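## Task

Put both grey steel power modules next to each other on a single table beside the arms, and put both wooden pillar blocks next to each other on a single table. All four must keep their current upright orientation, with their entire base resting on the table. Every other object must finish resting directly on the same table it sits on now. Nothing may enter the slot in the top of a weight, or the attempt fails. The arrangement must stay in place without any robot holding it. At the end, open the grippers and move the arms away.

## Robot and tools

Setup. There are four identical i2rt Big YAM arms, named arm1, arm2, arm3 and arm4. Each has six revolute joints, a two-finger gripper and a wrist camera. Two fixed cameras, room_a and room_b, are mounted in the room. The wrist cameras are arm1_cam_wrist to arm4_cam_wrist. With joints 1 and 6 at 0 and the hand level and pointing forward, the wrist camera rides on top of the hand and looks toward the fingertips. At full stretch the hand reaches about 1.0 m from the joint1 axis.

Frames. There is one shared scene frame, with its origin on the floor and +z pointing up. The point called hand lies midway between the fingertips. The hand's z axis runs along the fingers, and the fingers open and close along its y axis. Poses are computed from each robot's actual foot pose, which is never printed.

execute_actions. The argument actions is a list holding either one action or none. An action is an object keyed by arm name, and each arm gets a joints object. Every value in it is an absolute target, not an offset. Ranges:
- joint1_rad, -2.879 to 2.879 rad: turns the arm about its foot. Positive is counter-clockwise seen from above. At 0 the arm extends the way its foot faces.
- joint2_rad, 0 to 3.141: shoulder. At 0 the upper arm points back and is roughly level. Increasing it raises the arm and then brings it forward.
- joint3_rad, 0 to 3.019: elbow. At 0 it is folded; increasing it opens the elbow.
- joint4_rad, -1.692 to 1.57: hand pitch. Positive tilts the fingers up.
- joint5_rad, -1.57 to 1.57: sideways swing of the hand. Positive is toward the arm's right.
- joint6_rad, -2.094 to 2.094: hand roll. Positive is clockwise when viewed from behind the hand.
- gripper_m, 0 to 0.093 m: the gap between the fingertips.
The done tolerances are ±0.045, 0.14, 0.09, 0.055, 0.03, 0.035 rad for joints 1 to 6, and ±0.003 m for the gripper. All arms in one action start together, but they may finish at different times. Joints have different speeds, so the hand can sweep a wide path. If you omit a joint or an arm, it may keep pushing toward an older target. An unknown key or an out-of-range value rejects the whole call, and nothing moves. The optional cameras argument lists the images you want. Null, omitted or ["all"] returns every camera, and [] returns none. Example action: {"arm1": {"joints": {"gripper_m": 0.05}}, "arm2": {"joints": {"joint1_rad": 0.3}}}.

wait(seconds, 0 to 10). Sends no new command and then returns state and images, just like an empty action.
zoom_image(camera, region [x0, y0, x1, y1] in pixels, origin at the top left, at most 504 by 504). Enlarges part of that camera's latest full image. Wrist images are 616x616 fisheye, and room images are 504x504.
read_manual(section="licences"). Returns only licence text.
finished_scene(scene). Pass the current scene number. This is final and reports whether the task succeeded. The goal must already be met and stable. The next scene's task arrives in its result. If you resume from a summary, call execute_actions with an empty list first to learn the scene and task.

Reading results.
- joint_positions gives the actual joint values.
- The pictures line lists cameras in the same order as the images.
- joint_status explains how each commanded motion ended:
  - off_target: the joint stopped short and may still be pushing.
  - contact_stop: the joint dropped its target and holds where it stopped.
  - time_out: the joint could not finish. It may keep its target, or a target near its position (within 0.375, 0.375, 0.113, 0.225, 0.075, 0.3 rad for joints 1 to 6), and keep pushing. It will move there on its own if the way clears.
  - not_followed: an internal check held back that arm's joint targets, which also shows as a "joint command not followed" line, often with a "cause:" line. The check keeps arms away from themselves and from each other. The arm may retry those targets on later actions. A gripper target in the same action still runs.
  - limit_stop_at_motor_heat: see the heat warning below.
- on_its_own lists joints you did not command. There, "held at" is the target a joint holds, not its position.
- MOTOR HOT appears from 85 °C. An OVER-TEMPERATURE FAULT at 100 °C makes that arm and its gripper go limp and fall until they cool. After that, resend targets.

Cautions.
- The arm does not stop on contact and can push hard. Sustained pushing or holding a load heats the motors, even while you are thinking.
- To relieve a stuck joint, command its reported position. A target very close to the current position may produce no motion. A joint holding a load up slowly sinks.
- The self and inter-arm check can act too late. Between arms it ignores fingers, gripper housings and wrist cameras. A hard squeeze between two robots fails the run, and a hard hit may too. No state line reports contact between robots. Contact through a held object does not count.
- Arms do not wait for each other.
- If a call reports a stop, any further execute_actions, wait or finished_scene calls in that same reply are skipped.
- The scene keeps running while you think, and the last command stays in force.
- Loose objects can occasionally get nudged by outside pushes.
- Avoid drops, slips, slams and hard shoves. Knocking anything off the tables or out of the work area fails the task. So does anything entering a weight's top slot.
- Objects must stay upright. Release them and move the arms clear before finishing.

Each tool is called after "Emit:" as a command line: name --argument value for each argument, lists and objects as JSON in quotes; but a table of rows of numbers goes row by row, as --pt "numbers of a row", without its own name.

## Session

Emit:
execute_actions --actions '[]'

Scene clock: 0.00 s.
arm1.joint_positions: joint1_rad=+0.433 joint2_rad=+0.598 joint3_rad=+1.451 joint4_rad=-1.504 joint5_rad=+0.260 joint6_rad=+0.489 gripper_m=+0.095
arm1.joint_status: not commanded
arm1.hand: x=-0.1248 y=-1.8398 z=+1.3546 quat_wxyz=(-0.118, -0.890, +0.041, +0.439) (m; scene frame)
arm2.joint_positions: joint1_rad=+0.666 joint2_rad=+0.255 joint3_rad=+1.693 joint4_rad=-1.146 joint5_rad=-0.235 joint6_rad=+0.557 gripper_m=+0.094
arm2.joint_status: not commanded
arm2.hand: x=+0.2345 y=-0.4273 z=+1.4788 quat_wxyz=(-0.544, +0.192, -0.568, -0.587) (m; scene frame)
arm3.joint_positions: joint1_rad=+0.185 joint2_rad=+0.407 joint3_rad=+1.358 joint4_rad=-1.461 joint5_rad=+0.076 joint6_rad=+0.201 gripper_m=+0.094
arm3.joint_status: not commanded
arm3.hand: x=-0.5885 y=+0.6020 z=+1.2994 quat_wxyz=(-0.414, -0.608, -0.610, +0.295) (m; scene frame)
arm4.joint_positions: joint1_rad=+0.587 joint2_rad=+0.306 joint3_rad=+1.410 joint4_rad=-1.288 joint5_rad=-0.290 joint6_rad=-0.576 gripper_m=+0.095
arm4.joint_status: not commanded
arm4.hand: x=+0.1472 y=+1.4704 z=+1.3689 quat_wxyz=(-0.258, +0.766, +0.087, -0.583) (m; scene frame)
pictures: arm1_cam_wrist, arm2_cam_wrist, arm3_cam_wrist, arm4_cam_wrist, room_a, room_b
Images, in order (width x height): arm1_cam_wrist 616x616, arm2_cam_wrist 616x616, arm3_cam_wrist 616x616, arm4_cam_wrist 616x616, room_a 504x504, room_b 504x504.

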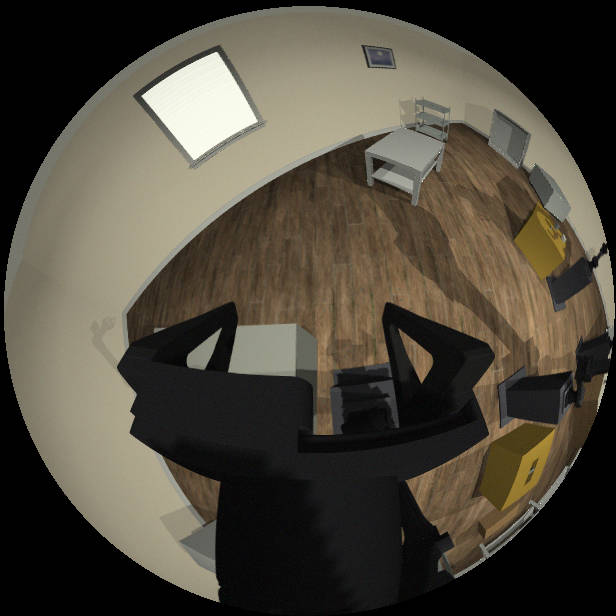

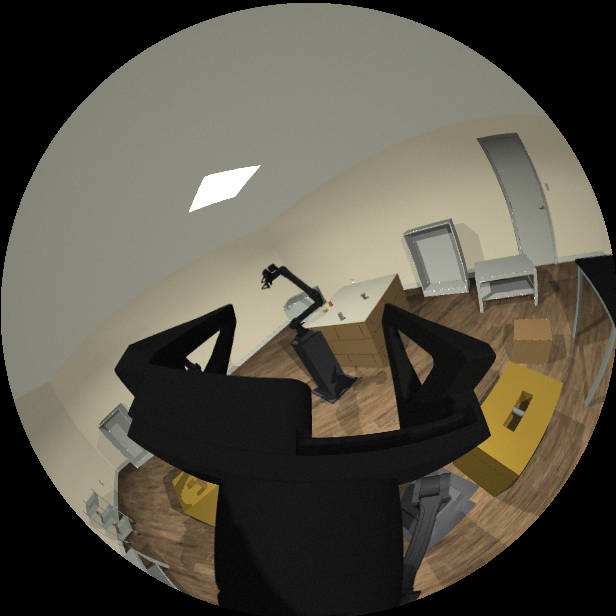

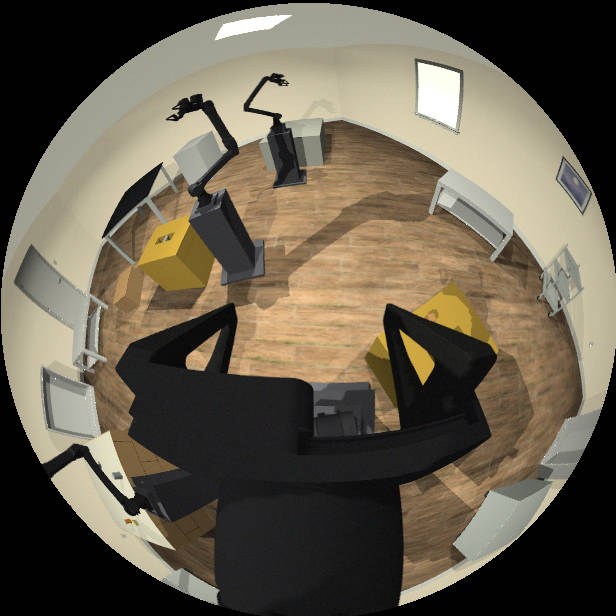

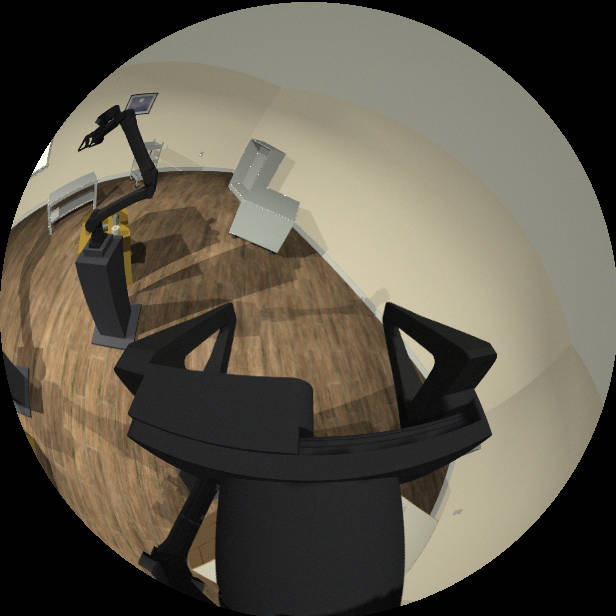

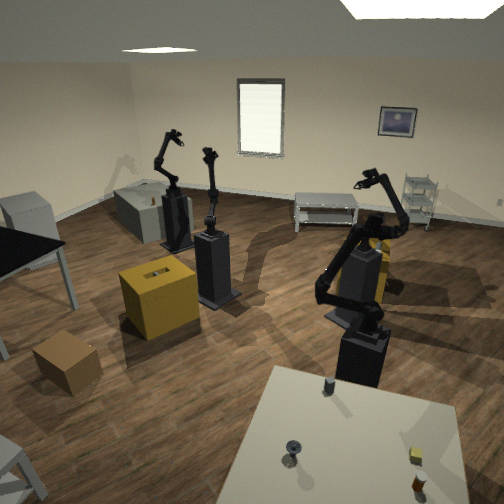

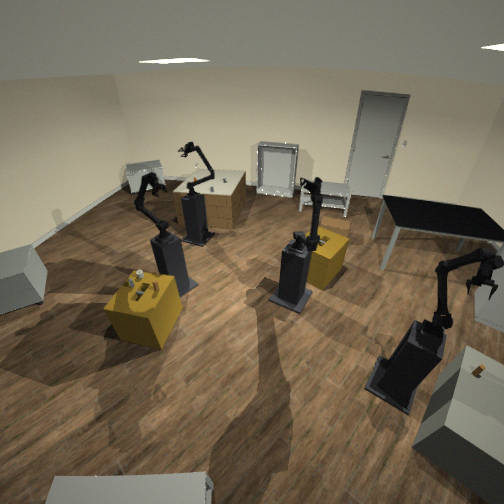

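Emit:
execute_actions --actions '[{"arm1":{"joints":{"joint1_rad":1.4,"joint2_rad":1.2,"joint3_rad":1.22,"joint4_rad":-1.58,"joint5_rad":0,"joint6_rad":0}},"arm2":{"joints":{"joint1_rad":-1.96,"joint2_rad":1.915,"joint3_rad":0.99,"joint4_rad":0.955,"joint5_rad":0,"joint6_rad":0}},"arm3":{"joints":{"joint1_rad":-1.1,"joint2_rad":1.2,"joint3_rad":1.22,"joint4_rad":-1.58,"joint5_rad":0,"joint6_rad":0}},"arm4":{"joints":{"joint1_rad":-1.3,"joint2_rad":1.2,"joint3_rad":1.22,"joint4_rad":-1.58,"joint5_rad":0,"joint6_rad":0}}}]' --cameras '["arm1_cam_wrist","arm3_cam_wrist","arm4_cam_wrist","room_a","room_b"]'

Scene clock: 13.97 s.
arm1.joint_positions: joint1_rad=+1.400 joint2_rad=+1.211 joint3_rad=+1.203 joint4_rad=-1.562 joint5_rad=+0.002 joint6_rad=+0.007 gripper_m=+0.095
arm1.joint_status: all done
arm1.hand: x=+0.0371 y=-2.1179 z=+1.0756 quat_wxyz=(-0.004, -0.735, -0.679, +0.002) (m; scene frame)
arm2.joint_positions: joint1_rad=-1.966 joint2_rad=+1.918 joint3_rad=+0.985 joint4_rad=+0.940 joint5_rad=+0.001 joint6_rad=+0.011 gripper_m=+0.094
arm2.joint_status: all done
arm2.hand: x=+0.1820 y=-1.0924 z=+0.8943 quat_wxyz=(-0.461, -0.537, -0.458, +0.538) (m; scene frame)
arm3.joint_positions: joint1_rad=-1.093 joint2_rad=+1.210 joint3_rad=+1.219 joint4_rad=-1.564 joint5_rad=-0.001 joint6_rad=+0.009 gripper_m=+0.094
arm3.joint_status: all done
arm3.hand: x=-0.8970 y=+0.5623 z=+1.0304 quat_wxyz=(-0.005, -0.964, -0.265, +0.006) (m; scene frame)
arm4.joint_positions: joint1_rad=-1.299 joint2_rad=+1.216 joint3_rad=+1.207 joint4_rad=-1.569 joint5_rad=-0.001 joint6_rad=-0.014 gripper_m=+0.095
arm4.joint_status: all done
arm4.hand: x=+0.5167 y=+1.6665 z=+1.0281 quat_wxyz=(-0.004, +0.330, -0.944, +0.002) (m; scene frame)
pictures: arm1_cam_wrist, arm3_cam_wrist, arm4_cam_wrist, room_a, room_b
Images, in order (width x height): arm1_cam_wrist 616x616, arm3_cam_wrist 616x616, arm4_cam_wrist 616x616, room_a 504x504, room_b 504x504.

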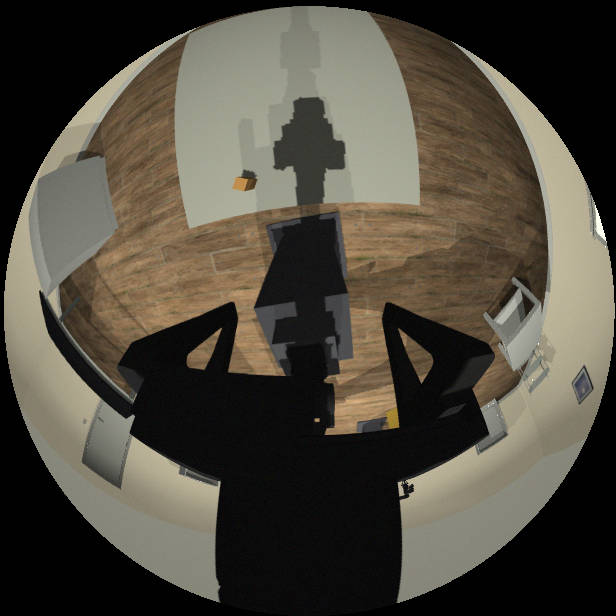

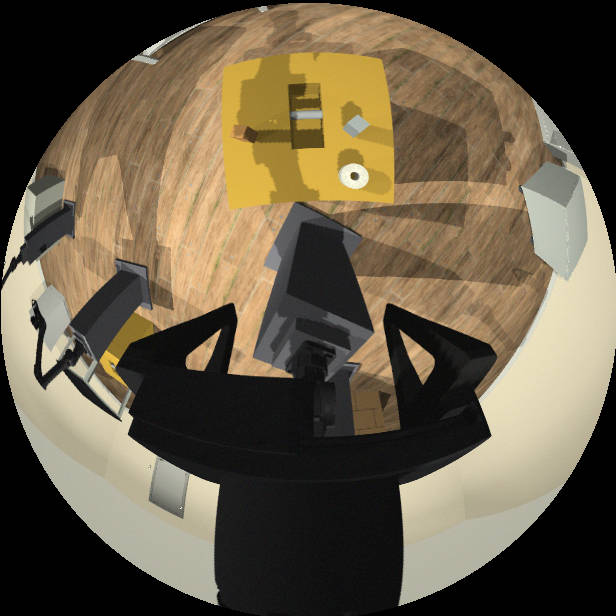

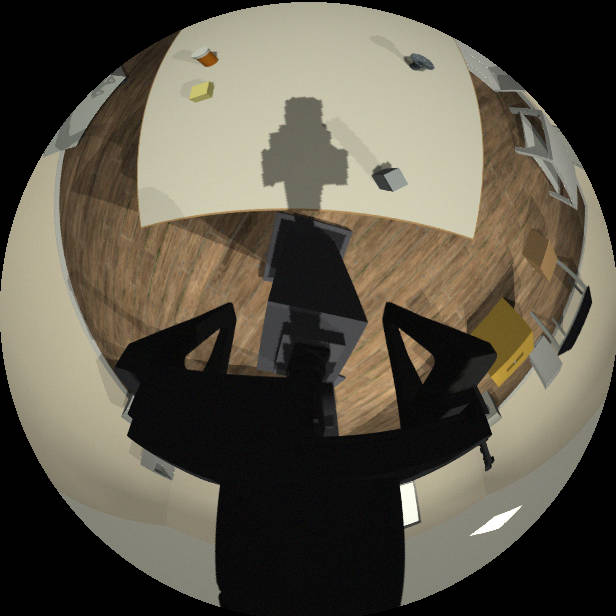

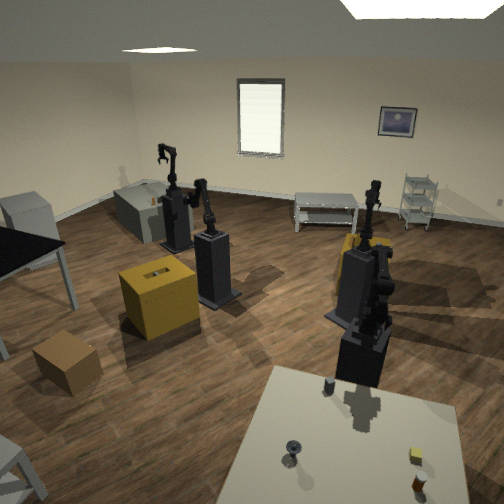

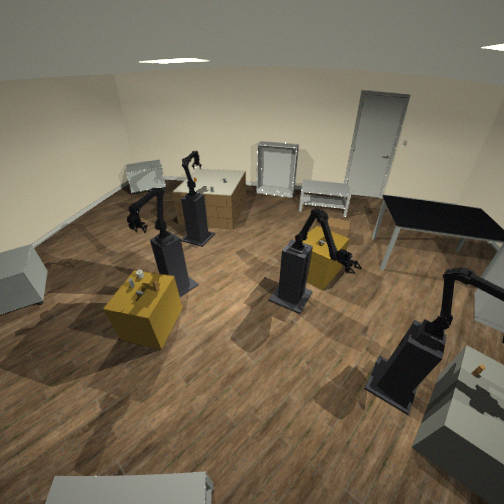

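Emit:
execute_actions --actions '[{"arm1":{"joints":{"joint1_rad":1.8,"joint2_rad":1.805,"joint3_rad":1.065,"joint4_rad":-0.79}},"arm3":{"joints":{"joint1_rad":-1.28,"joint2_rad":2.06,"joint3_rad":1.585,"joint4_rad":-1.05}},"arm4":{"joints":{"joint1_rad":1.9,"joint2_rad":1.75,"joint3_rad":0.6,"joint4_rad":1.21}}}]' --cameras '["arm1_cam_wrist","arm3_cam_wrist"]'

Scene clock: 54.80 s.
arm1.joint_positions: joint1_rad=+1.807 joint2_rad=+1.793 joint3_rad=+1.057 joint4_rad=-0.808 joint5_rad=+0.002 joint6_rad=+0.006 gripper_m=+0.095
arm1.joint_status: all done
arm1.hand: x=+0.2141 y=-2.2230 z=+0.7997 quat_wxyz=(-0.015, -0.582, -0.813, +0.011) (m; scene frame)
arm2.joint_positions: joint1_rad=-1.966 joint2_rad=+1.918 joint3_rad=+0.985 joint4_rad=+0.940 joint5_rad=+0.001 joint6_rad=+0.011 gripper_m=+0.094
arm2.joint_status: not commanded
arm2.hand: x=+0.1820 y=-1.0924 z=+0.8943 quat_wxyz=(-0.461, -0.537, -0.458, +0.538) (m; scene frame)
arm3.joint_positions: joint1_rad=-1.284 joint2_rad=+2.066 joint3_rad=+1.565 joint4_rad=-1.067 joint5_rad=-0.001 joint6_rad=+0.007 gripper_m=+0.094
arm3.joint_status: all done
arm3.hand: x=-1.1672 y=+0.5289 z=+0.7648 quat_wxyz=(-0.003, -0.985, -0.173, -0.001) (m; scene frame)
arm4.joint_positions: joint1_rad=+1.903 joint2_rad=+1.764 joint3_rad=+0.598 joint4_rad=+1.186 joint5_rad=+0.000 joint6_rad=-0.013 gripper_m=+0.095
arm4.joint_status: all done
arm4.hand: x=-0.1658 y=+1.0957 z=+0.8990 quat_wxyz=(+0.248, +0.659, +0.250, -0.665) (m; scene frame)
pictures: arm1_cam_wrist, arm3_cam_wrist
Images, in order (width x height): arm1_cam_wrist 616x616, arm3_cam_wrist 616x616.

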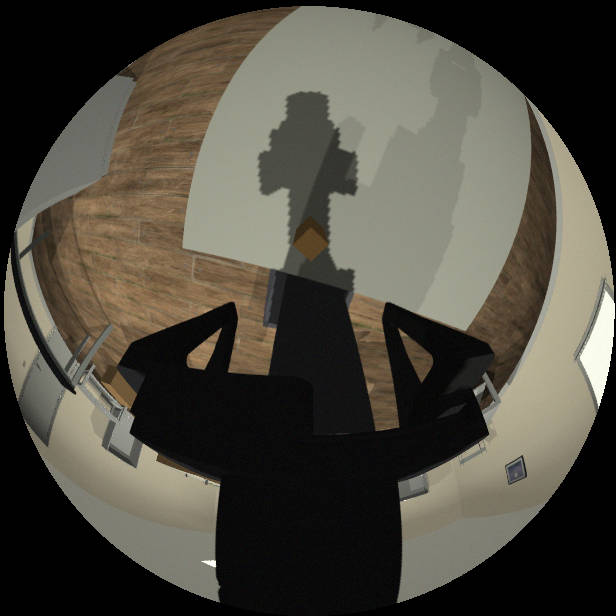

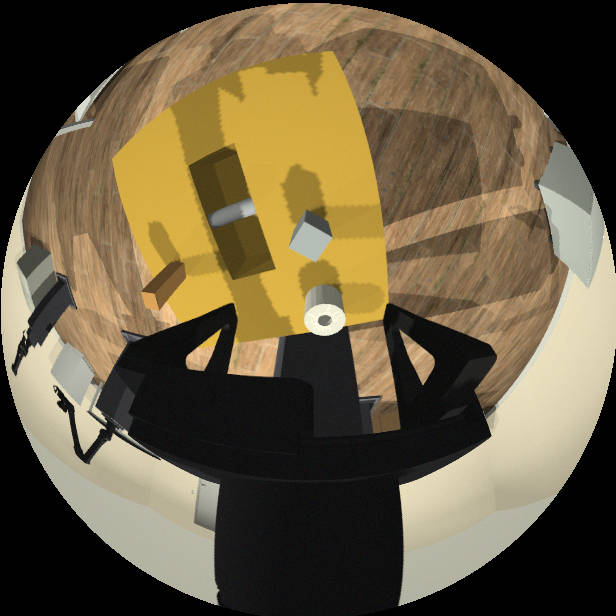

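Emit:
zoom_image --camera "arm1_cam_wrist" --region '[270, 195, 354, 279]'

Emit:
zoom_image --camera "arm3_cam_wrist" --region '[270, 195, 354, 279]'

Region (270, 195, 354, 279) of arm1_cam_wrist's 616x616 image, scaled by 6.000, with more detail than that image has.

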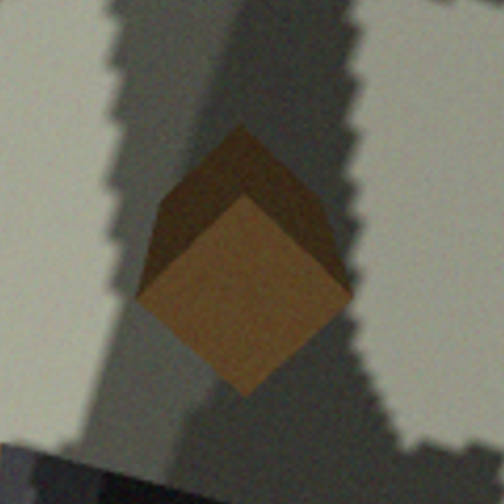

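Region (270, 195, 354, 279) of arm3_cam_wrist's 616x616 image, scaled by 6.000, with more detail than that image has.

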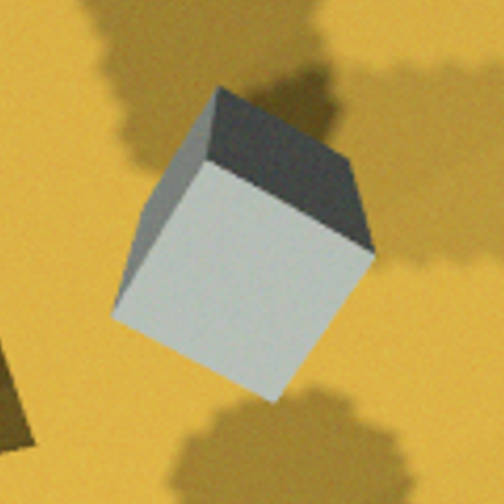

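Emit:
execute_actions --actions '[{"arm1":{"joints":{"joint2_rad":2.24,"joint3_rad":1.09,"joint4_rad":-0.375,"joint6_rad":0.79}},"arm3":{"joints":{"joint2_rad":2.30,"joint3_rad":1.525,"joint4_rad":-0.765,"joint6_rad":0.51}}}]' --cameras '["arm1_cam_wrist","arm3_cam_wrist"]'

Scene clock: 106.10 s.
arm1.joint_positions: joint1_rad=+1.807 joint2_rad=+2.242 joint3_rad=+1.082 joint4_rad=-0.393 joint5_rad=+0.002 joint6_rad=+0.782 gripper_m=+0.095
arm1.joint_status: all done
arm1.hand: x=+0.2168 y=-2.2302 z=+0.6055 quat_wxyz=(-0.013, -0.846, -0.533, +0.003) (m; scene frame)
arm2.joint_positions: joint1_rad=-1.966 joint2_rad=+1.918 joint3_rad=+0.985 joint4_rad=+0.940 joint5_rad=+0.001 joint6_rad=+0.011 gripper_m=+0.094
arm2.joint_status: not commanded
arm2.hand: x=+0.1820 y=-1.0924 z=+0.8943 quat_wxyz=(-0.461, -0.537, -0.458, +0.538) (m; scene frame)
arm3.joint_positions: joint1_rad=-1.284 joint2_rad=+2.306 joint3_rad=+1.509 joint4_rad=-0.781 joint5_rad=-0.001 joint6_rad=+0.501 gripper_m=+0.094
arm3.joint_status: all done
arm3.hand: x=-1.1605 y=+0.5305 z=+0.6091 quat_wxyz=(+0.000, -0.997, +0.073, -0.007) (m; scene frame)
arm4.joint_positions: joint1_rad=+1.903 joint2_rad=+1.764 joint3_rad=+0.598 joint4_rad=+1.186 joint5_rad=+0.000 joint6_rad=-0.013 gripper_m=+0.095
arm4.joint_status: not commanded
arm4.hand: x=-0.1658 y=+1.0957 z=+0.8990 quat_wxyz=(+0.248, +0.659, +0.250, -0.665) (m; scene frame)
pictures: arm1_cam_wrist, arm3_cam_wrist
Images, in order (width x height): arm1_cam_wrist 616x616, arm3_cam_wrist 616x616.

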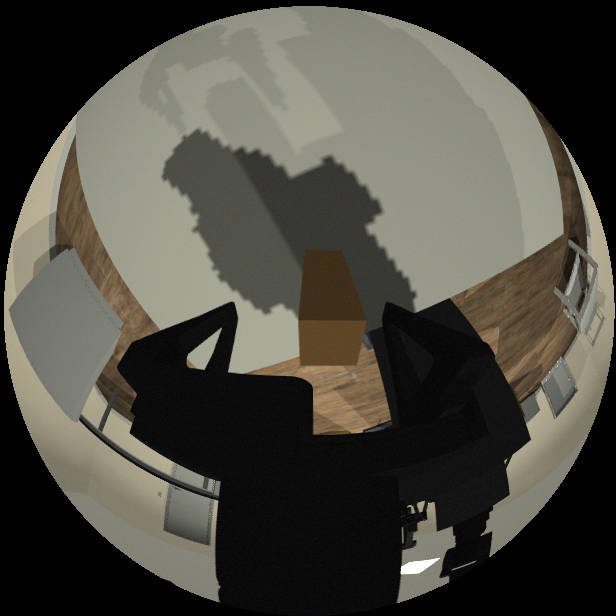

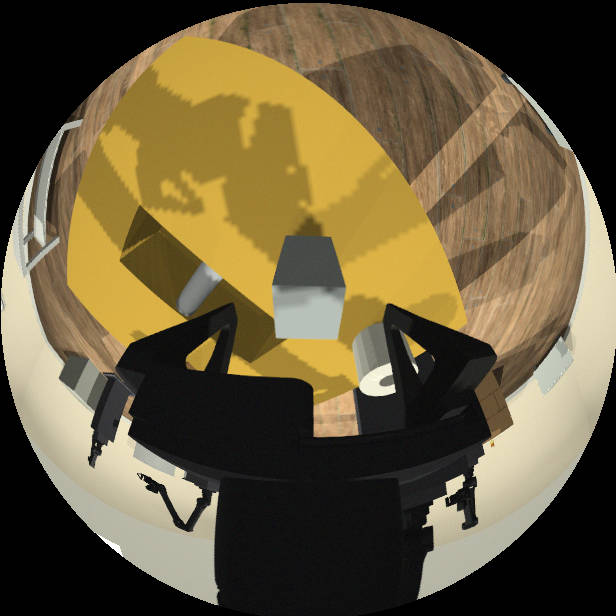

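Emit:
execute_actions --actions '[{"arm1":{"joints":{"joint2_rad":2.285,"joint4_rad":-0.425}},"arm3":{"joints":{"joint2_rad":2.355,"joint4_rad":-0.72}}}]' --cameras '["arm1_cam_wrist","arm3_cam_wrist"]'

Scene clock: 125.70 s.
arm1.joint_positions: joint1_rad=+1.807 joint2_rad=+2.248 joint3_rad=+1.082 joint4_rad=-0.409 joint5_rad=+0.002 joint6_rad=+0.783 gripper_m=+0.095
arm1.joint_status: all done
arm1.hand: x=+0.2148 y=-2.2245 z=+0.6029 quat_wxyz=(-0.002, -0.846, -0.533, +0.001) (m; scene frame)
arm2.joint_positions: joint1_rad=-1.966 joint2_rad=+1.918 joint3_rad=+0.985 joint4_rad=+0.940 joint5_rad=+0.001 joint6_rad=+0.011 gripper_m=+0.094
arm2.joint_status: not commanded
arm2.hand: x=+0.1820 y=-1.0924 z=+0.8943 quat_wxyz=(-0.461, -0.537, -0.458, +0.538) (m; scene frame)
arm3.joint_positions: joint1_rad=-1.284 joint2_rad=+2.353 joint3_rad=+1.509 joint4_rad=-0.737 joint5_rad=-0.001 joint6_rad=+0.501 gripper_m=+0.094
arm3.joint_status: all done
arm3.hand: x=-1.1576 y=+0.5314 z=+0.5826 quat_wxyz=(+0.000, -0.997, +0.073, -0.008) (m; scene frame)
arm4.joint_positions: joint1_rad=+1.903 joint2_rad=+1.764 joint3_rad=+0.598 joint4_rad=+1.186 joint5_rad=+0.000 joint6_rad=-0.013 gripper_m=+0.095
arm4.joint_status: not commanded
arm4.hand: x=-0.1658 y=+1.0957 z=+0.8990 quat_wxyz=(+0.248, +0.659, +0.250, -0.665) (m; scene frame)
pictures: arm1_cam_wrist, arm3_cam_wrist
Images, in order (width x height): arm1_cam_wrist 616x616, arm3_cam_wrist 616x616.

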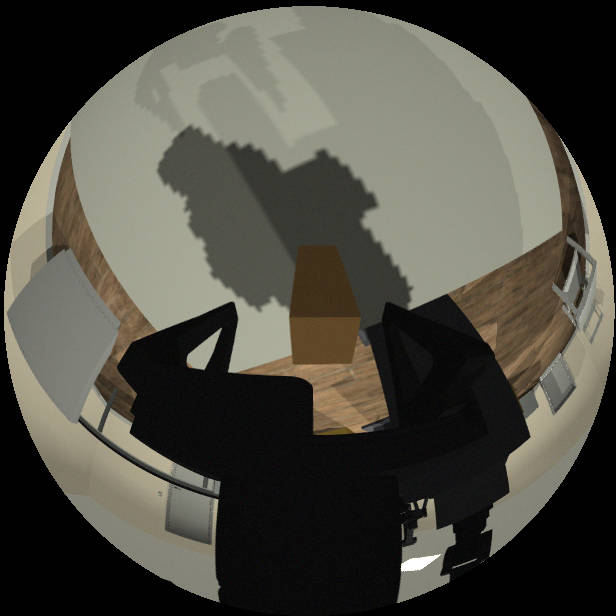

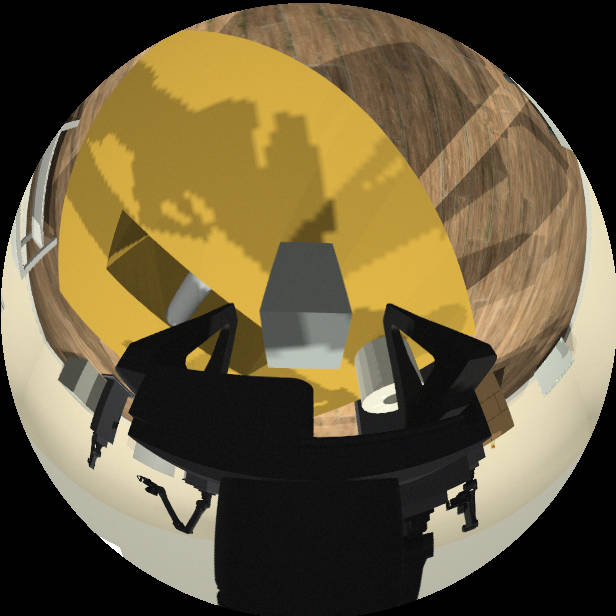

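Emit:
execute_actions --actions '[{"arm1":{"joints":{"joint2_rad":2.31}},"arm3":{"joints":{"gripper_m":0.02}}}]' --cameras '["arm1_cam_wrist"]'

Scene clock: 131.03 s.
arm1.joint_positions: joint1_rad=+1.807 joint2_rad=+2.280 joint3_rad=+1.082 joint4_rad=-0.409 joint5_rad=+0.002 joint6_rad=+0.783 gripper_m=+0.095
arm1.joint_status: all done
arm1.hand: x=+0.2112 y=-2.2141 z=+0.5891 quat_wxyz=(+0.013, -0.846, -0.532, -0.003) (m; scene frame)
arm2.joint_positions: joint1_rad=-1.966 joint2_rad=+1.918 joint3_rad=+0.985 joint4_rad=+0.940 joint5_rad=+0.001 joint6_rad=+0.011 gripper_m=+0.094
arm2.joint_status: not commanded
arm2.hand: x=+0.1820 y=-1.0924 z=+0.8943 quat_wxyz=(-0.461, -0.537, -0.458, +0.538) (m; scene frame)
arm3.joint_positions: joint1_rad=-1.284 joint2_rad=+2.353 joint3_rad=+1.509 joint4_rad=-0.736 joint5_rad=-0.001 joint6_rad=+0.502 gripper_m=+0.039
arm3.joint_status: gripper_m off_target (ended at +0.039, target +0.020)
arm3.hand: x=-1.1579 y=+0.5313 z=+0.5826 quat_wxyz=(+0.000, -0.997, +0.074, -0.007) (m; scene frame)
arm4.joint_positions: joint1_rad=+1.903 joint2_rad=+1.764 joint3_rad=+0.598 joint4_rad=+1.186 joint5_rad=+0.000 joint6_rad=-0.013 gripper_m=+0.095
arm4.joint_status: not commanded
arm4.hand: x=-0.1658 y=+1.0957 z=+0.8990 quat_wxyz=(+0.248, +0.659, +0.250, -0.665) (m; scene frame)
pictures: arm1_cam_wrist
Images, in order (width x height): arm1_cam_wrist 616x616.

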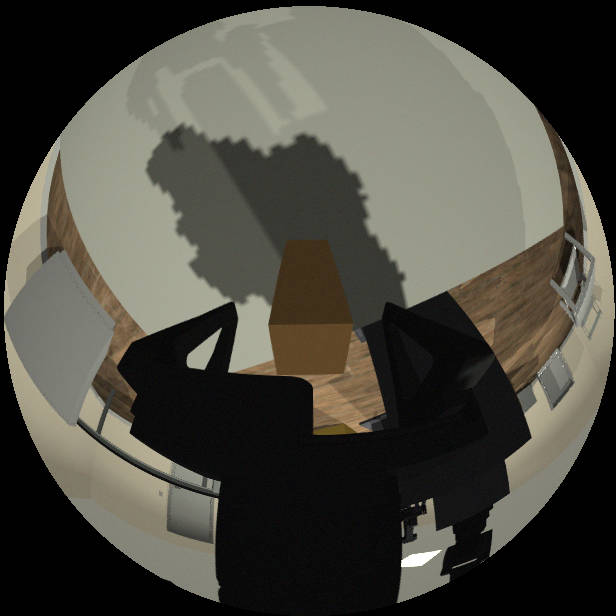

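Emit:
execute_actions --actions '[{"arm1":{"joints":{"gripper_m":0.02}},"arm3":{"joints":{"joint2_rad":1.95,"joint3_rad":1.65,"joint4_rad":-1.25}}}]' --cameras '["arm3_cam_wrist"]'

Scene clock: 139.30 s.
arm1.joint_positions: joint1_rad=+1.807 joint2_rad=+2.280 joint3_rad=+1.082 joint4_rad=-0.409 joint5_rad=+0.001 joint6_rad=+0.783 gripper_m=+0.035
arm1.joint_status: gripper_m off_target (ended at +0.035, target +0.020)
arm1.hand: x=+0.2113 y=-2.2141 z=+0.5891 quat_wxyz=(+0.013, -0.846, -0.532, -0.003) (m; scene frame)
arm2.joint_positions: joint1_rad=-1.966 joint2_rad=+1.918 joint3_rad=+0.985 joint4_rad=+0.940 joint5_rad=+0.001 joint6_rad=+0.011 gripper_m=+0.094
arm2.joint_status: not commanded
arm2.hand: x=+0.1820 y=-1.0924 z=+0.8943 quat_wxyz=(-0.461, -0.537, -0.458, +0.538) (m; scene frame)
arm3.joint_positions: joint1_rad=-1.284 joint2_rad=+1.970 joint3_rad=+1.635 joint4_rad=-1.234 joint5_rad=-0.001 joint6_rad=+0.502 gripper_m=+0.039
arm3.joint_status: all done
arm3.hand: x=-1.1634 y=+0.5307 z=+0.8442 quat_wxyz=(-0.003, -0.997, +0.074, -0.002) (m; scene frame)
arm4.joint_positions: joint1_rad=+1.903 joint2_rad=+1.764 joint3_rad=+0.598 joint4_rad=+1.186 joint5_rad=+0.000 joint6_rad=-0.013 gripper_m=+0.095
arm4.joint_status: not commanded
arm4.hand: x=-0.1658 y=+1.0957 z=+0.8990 quat_wxyz=(+0.248, +0.659, +0.250, -0.665) (m; scene frame)
pictures: arm3_cam_wrist
Images, in order (width x height): arm3_cam_wrist 616x616.

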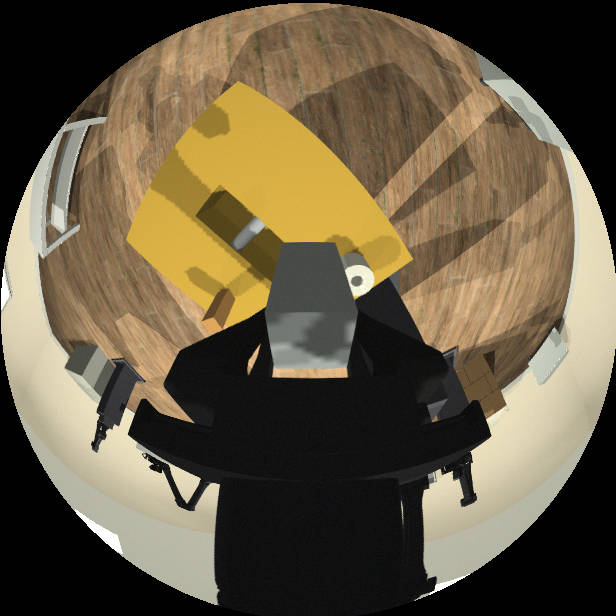

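Emit:
execute_actions --actions '[{"arm1":{"joints":{"joint2_rad":1.69,"joint3_rad":1.125,"joint4_rad":-0.99}},"arm3":{"joints":{"joint1_rad":2.196,"joint2_rad":1.535,"joint3_rad":1.275,"joint4_rad":-1.29,"joint6_rad":1.58}}}]' --cameras '["arm4_cam_wrist"]'

Scene clock: 153.50 s.
arm1.joint_positions: joint1_rad=+1.807 joint2_rad=+1.669 joint3_rad=+1.113 joint4_rad=-0.974 joint5_rad=+0.001 joint6_rad=+0.783 gripper_m=+0.035
arm1.joint_status: all done
arm1.hand: x=+0.2138 y=-2.2222 z=+0.8705 quat_wxyz=(-0.025, -0.846, -0.532, +0.006) (m; scene frame)
arm2.joint_positions: joint1_rad=-1.966 joint2_rad=+1.918 joint3_rad=+0.985 joint4_rad=+0.940 joint5_rad=+0.001 joint6_rad=+0.011 gripper_m=+0.094
arm2.joint_status: not commanded
arm2.hand: x=+0.1820 y=-1.0924 z=+0.8943 quat_wxyz=(-0.461, -0.537, -0.458, +0.538) (m; scene frame)
arm3.joint_positions: joint1_rad=+2.197 joint2_rad=+1.547 joint3_rad=+1.275 joint4_rad=-1.272 joint5_rad=-0.001 joint6_rad=+1.571 gripper_m=+0.039
arm3.joint_status: all done
arm3.hand: x=-0.2578 y=+1.0276 z=+0.9277 quat_wxyz=(-0.008, -0.425, -0.905, -0.012) (m; scene frame)
arm4.joint_positions: joint1_rad=+1.903 joint2_rad=+1.764 joint3_rad=+0.598 joint4_rad=+1.186 joint5_rad=+0.000 joint6_rad=-0.013 gripper_m=+0.095
arm4.joint_status: not commanded
arm4.hand: x=-0.1658 y=+1.0957 z=+0.8990 quat_wxyz=(+0.248, +0.659, +0.250, -0.665) (m; scene frame)
pictures: arm4_cam_wrist
Images, in order (width x height): arm4_cam_wrist 616x616.

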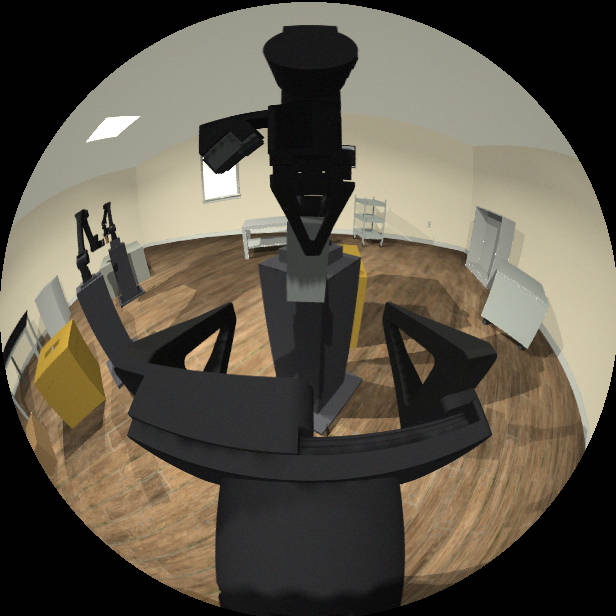

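Emit:
execute_actions --actions '[{"arm1":{"joints":{"joint1_rad":-1.845,"joint2_rad":1.885,"joint3_rad":1.69,"joint4_rad":-1.37,"joint6_rad":1.58}},"arm3":{"joints":{"joint4_rad":-1.32}},"arm4":{"joints":{"joint1_rad":1.915,"joint2_rad":1.875,"joint3_rad":0.95,"joint4_rad":0.853}}}]' --cameras '["arm2_cam_wrist","arm3_cam_wrist","arm4_cam_wrist"]'

Scene clock: 179.90 s.
arm1.joint_positions: joint1_rad=-1.850 joint2_rad=+1.900 joint3_rad=+1.682 joint4_rad=-1.354 joint5_rad=+0.001 joint6_rad=+1.573 gripper_m=+0.035
arm1.joint_status: all done
arm1.hand: x=+0.1671 y=-1.2143 z=+0.9462 quat_wxyz=(+0.003, +0.091, +0.996, -0.005) (m; scene frame)
arm2.joint_positions: joint1_rad=-1.966 joint2_rad=+1.918 joint3_rad=+0.985 joint4_rad=+0.940 joint5_rad=+0.001 joint6_rad=+0.011 gripper_m=+0.094
arm2.joint_status: not commanded
arm2.hand: x=+0.1820 y=-1.0924 z=+0.8943 quat_wxyz=(-0.461, -0.537, -0.458, +0.538) (m; scene frame)
arm3.joint_positions: joint1_rad=+2.197 joint2_rad=+1.547 joint3_rad=+1.275 joint4_rad=-1.304 joint5_rad=-0.001 joint6_rad=+1.571 gripper_m=+0.039
arm3.joint_status: all done
arm3.hand: x=-0.2638 y=+1.0226 z=+0.9276 quat_wxyz=(-0.001, -0.425, -0.905, +0.003) (m; scene frame)
arm4.joint_positions: joint1_rad=+1.903 joint2_rad=+1.886 joint3_rad=+0.925 joint4_rad=+0.864 joint5_rad=+0.000 joint6_rad=-0.013 gripper_m=+0.095
arm4.joint_status: all done
arm4.hand: x=-0.2485 y=+1.0233 z=+0.8876 quat_wxyz=(+0.233, +0.696, +0.264, -0.625) (m; scene frame)
pictures: arm2_cam_wrist, arm3_cam_wrist, arm4_cam_wrist
Images, in order (width x height): arm2_cam_wrist 616x616, arm3_cam_wrist 616x616, arm4_cam_wrist 616x616.

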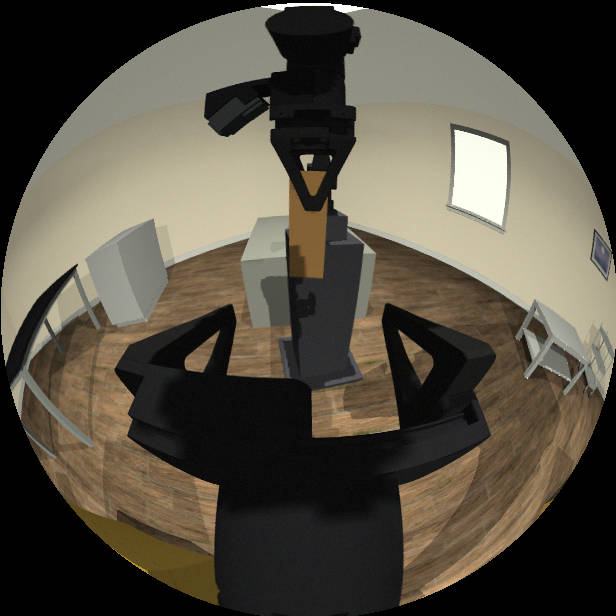

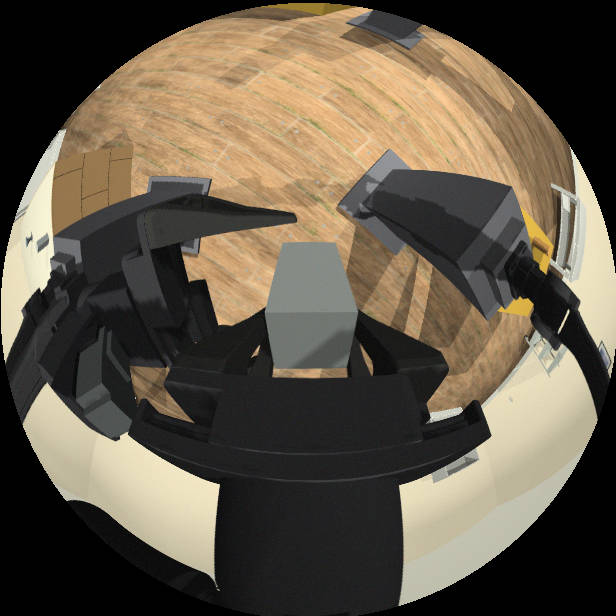

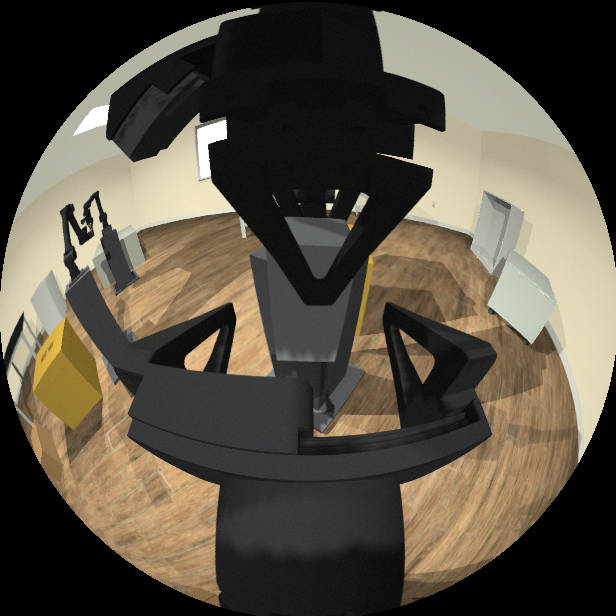

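Emit:
execute_actions --actions '[{"arm2":{"joints":{"joint2_rad":2.13,"joint3_rad":1.425,"joint4_rad":0.728}},"arm4":{"joints":{"joint2_rad":1.915,"joint3_rad":0.99}}}]' --cameras '["arm1_cam_wrist","arm2_cam_wrist","arm3_cam_wrist","arm4_cam_wrist"]'

Scene clock: 194.47 s.
arm1.joint_positions: joint1_rad=-1.850 joint2_rad=+1.900 joint3_rad=+1.682 joint4_rad=-1.354 joint5_rad=+0.001 joint6_rad=+1.573 gripper_m=+0.035
arm1.joint_status: not commanded
arm1.hand: x=+0.1671 y=-1.2143 z=+0.9462 quat_wxyz=(+0.003, +0.091, +0.996, -0.005) (m; scene frame)
arm2.joint_positions: joint1_rad=-1.966 joint2_rad=+2.121 joint3_rad=+1.398 joint4_rad=+0.731 joint5_rad=+0.001 joint6_rad=+0.011 gripper_m=+0.094
arm2.joint_status: all done
arm2.hand: x=+0.1633 y=-1.2131 z=+0.9024 quat_wxyz=(-0.461, -0.537, -0.458, +0.538) (m; scene frame)
arm3.joint_positions: joint1_rad=+2.197 joint2_rad=+1.547 joint3_rad=+1.275 joint4_rad=-1.304 joint5_rad=-0.001 joint6_rad=+1.571 gripper_m=+0.039
arm3.joint_status: not commanded
arm3.hand: x=-0.2638 y=+1.0226 z=+0.9276 quat_wxyz=(-0.001, -0.425, -0.905, +0.003) (m; scene frame)
arm4.joint_positions: joint1_rad=+1.903 joint2_rad=+1.903 joint3_rad=+0.955 joint4_rad=+0.864 joint5_rad=+0.000 joint6_rad=-0.013 gripper_m=+0.095
arm4.joint_status: all done
arm4.hand: x=-0.2559 y=+1.0168 z=+0.8902 quat_wxyz=(+0.235, +0.692, +0.263, -0.630) (m; scene frame)
pictures: arm1_cam_wrist, arm2_cam_wrist, arm3_cam_wrist, arm4_cam_wrist
Images, in order (width x height): arm1_cam_wrist 616x616, arm2_cam_wrist 616x616, arm3_cam_wrist 616x616, arm4_cam_wrist 616x616.

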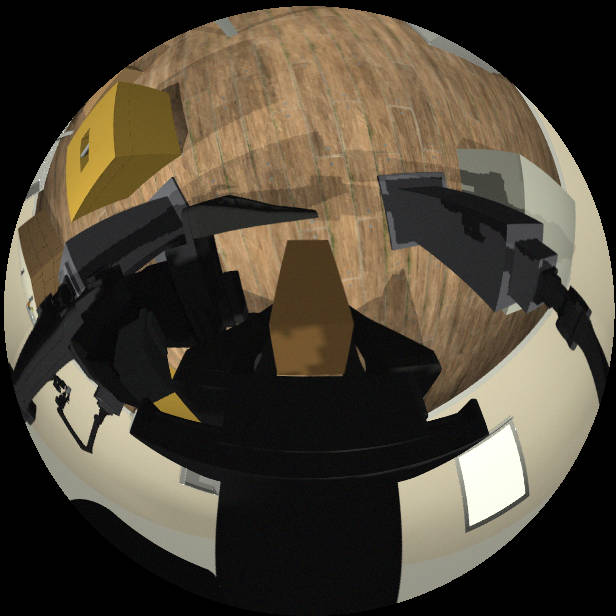

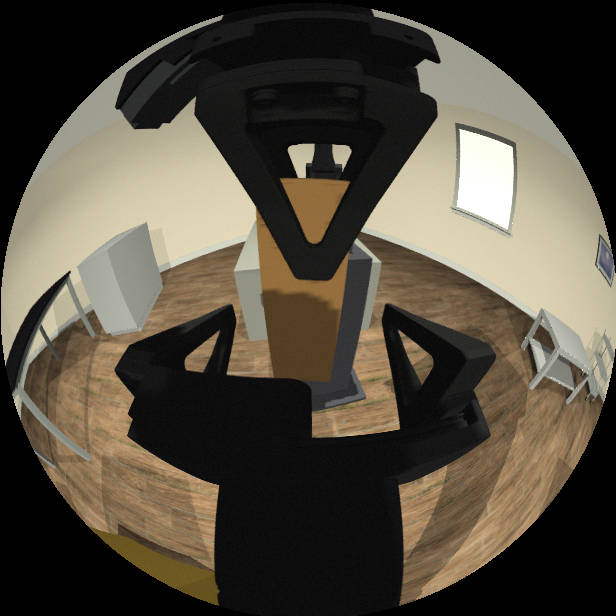

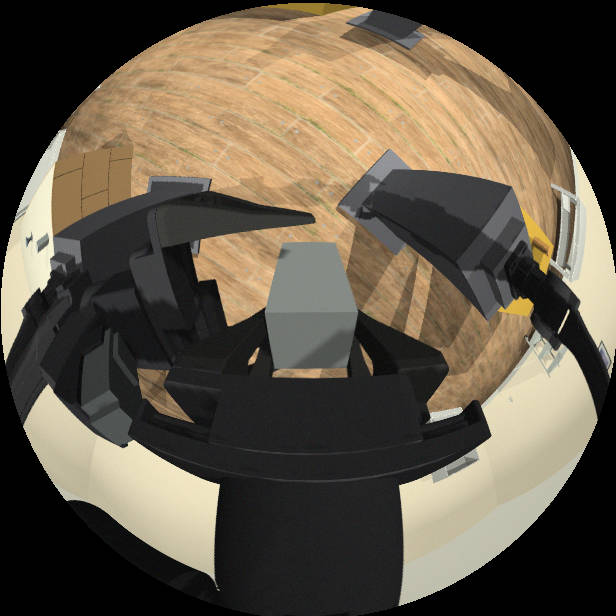

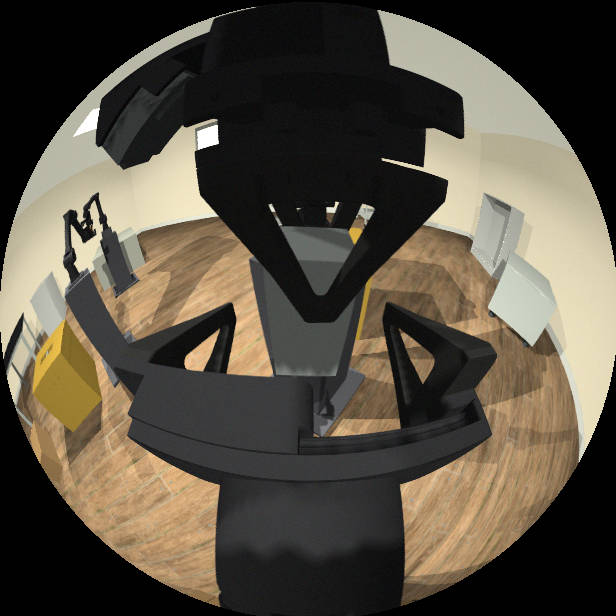

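Emit:
execute_actions --actions '[{"arm2":{"joints":{"gripper_m":0.02}},"arm4":{"joints":{"gripper_m":0.02}}}]' --cameras '["arm2_cam_wrist","arm3_cam_wrist","arm4_cam_wrist"]'

Scene clock: 202.73 s.
arm1.joint_positions: joint1_rad=-1.848 joint2_rad=+1.900 joint3_rad=+1.682 joint4_rad=-1.354 joint5_rad=-0.005 joint6_rad=+1.570 gripper_m=+0.035
arm1.joint_status: not commanded
arm1.hand: x=+0.1655 y=-1.2140 z=+0.9462 quat_wxyz=(+0.000, +0.089, +0.996, -0.005) (m; scene frame)
arm2.joint_positions: joint1_rad=-1.965 joint2_rad=+2.121 joint3_rad=+1.398 joint4_rad=+0.731 joint5_rad=+0.003 joint6_rad=+0.013 gripper_m=+0.035
arm2.joint_status: gripper_m off_target (ended at +0.035, target +0.020)
arm2.hand: x=+0.1637 y=-1.2132 z=+0.9023 quat_wxyz=(-0.461, -0.537, -0.458, +0.538) (m; scene frame)
arm3.joint_positions: joint1_rad=+2.197 joint2_rad=+1.547 joint3_rad=+1.275 joint4_rad=-1.304 joint5_rad=-0.003 joint6_rad=+1.572 gripper_m=+0.039
arm3.joint_status: not commanded
arm3.hand: x=-0.2641 y=+1.0227 z=+0.9276 quat_wxyz=(-0.001, -0.425, -0.905, +0.003) (m; scene frame)
arm4.joint_positions: joint1_rad=+1.903 joint2_rad=+1.903 joint3_rad=+0.956 joint4_rad=+0.863 joint5_rad=+0.000 joint6_rad=-0.006 gripper_m=+0.040
arm4.joint_status: gripper_m off_target (ended at +0.040, target +0.020)
arm4.hand: x=-0.2559 y=+1.0164 z=+0.8902 quat_wxyz=(+0.237, +0.693, +0.261, -0.629) (m; scene frame)
pictures: arm2_cam_wrist, arm3_cam_wrist, arm4_cam_wrist
Images, in order (width x height): arm2_cam_wrist 616x616, arm3_cam_wrist 616x616, arm4_cam_wrist 616x616.

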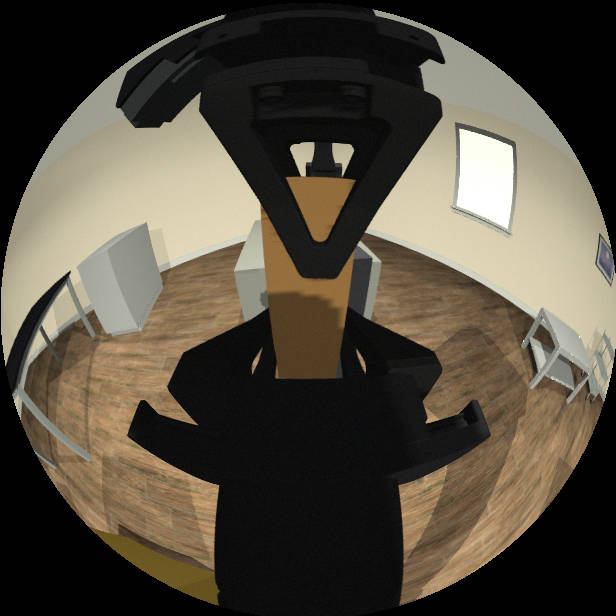

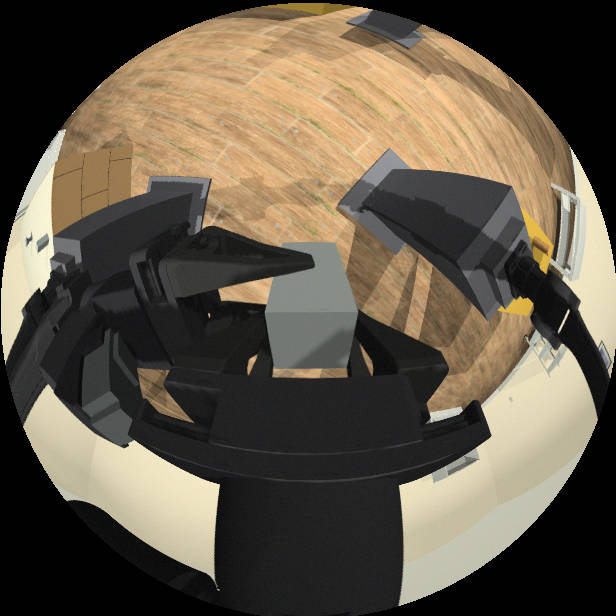

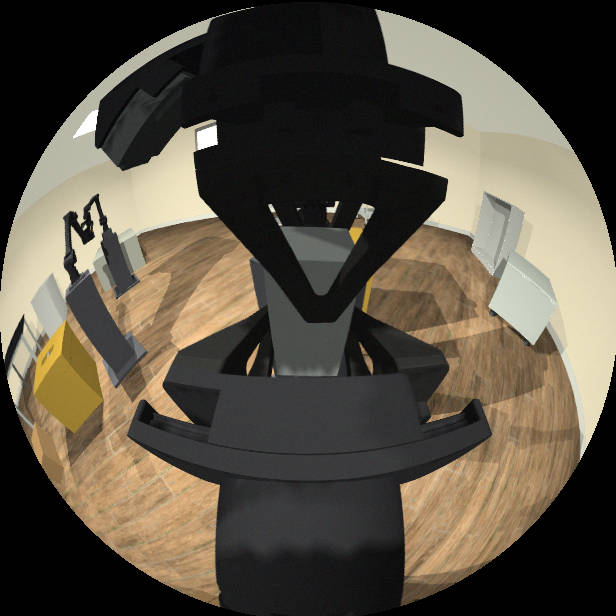

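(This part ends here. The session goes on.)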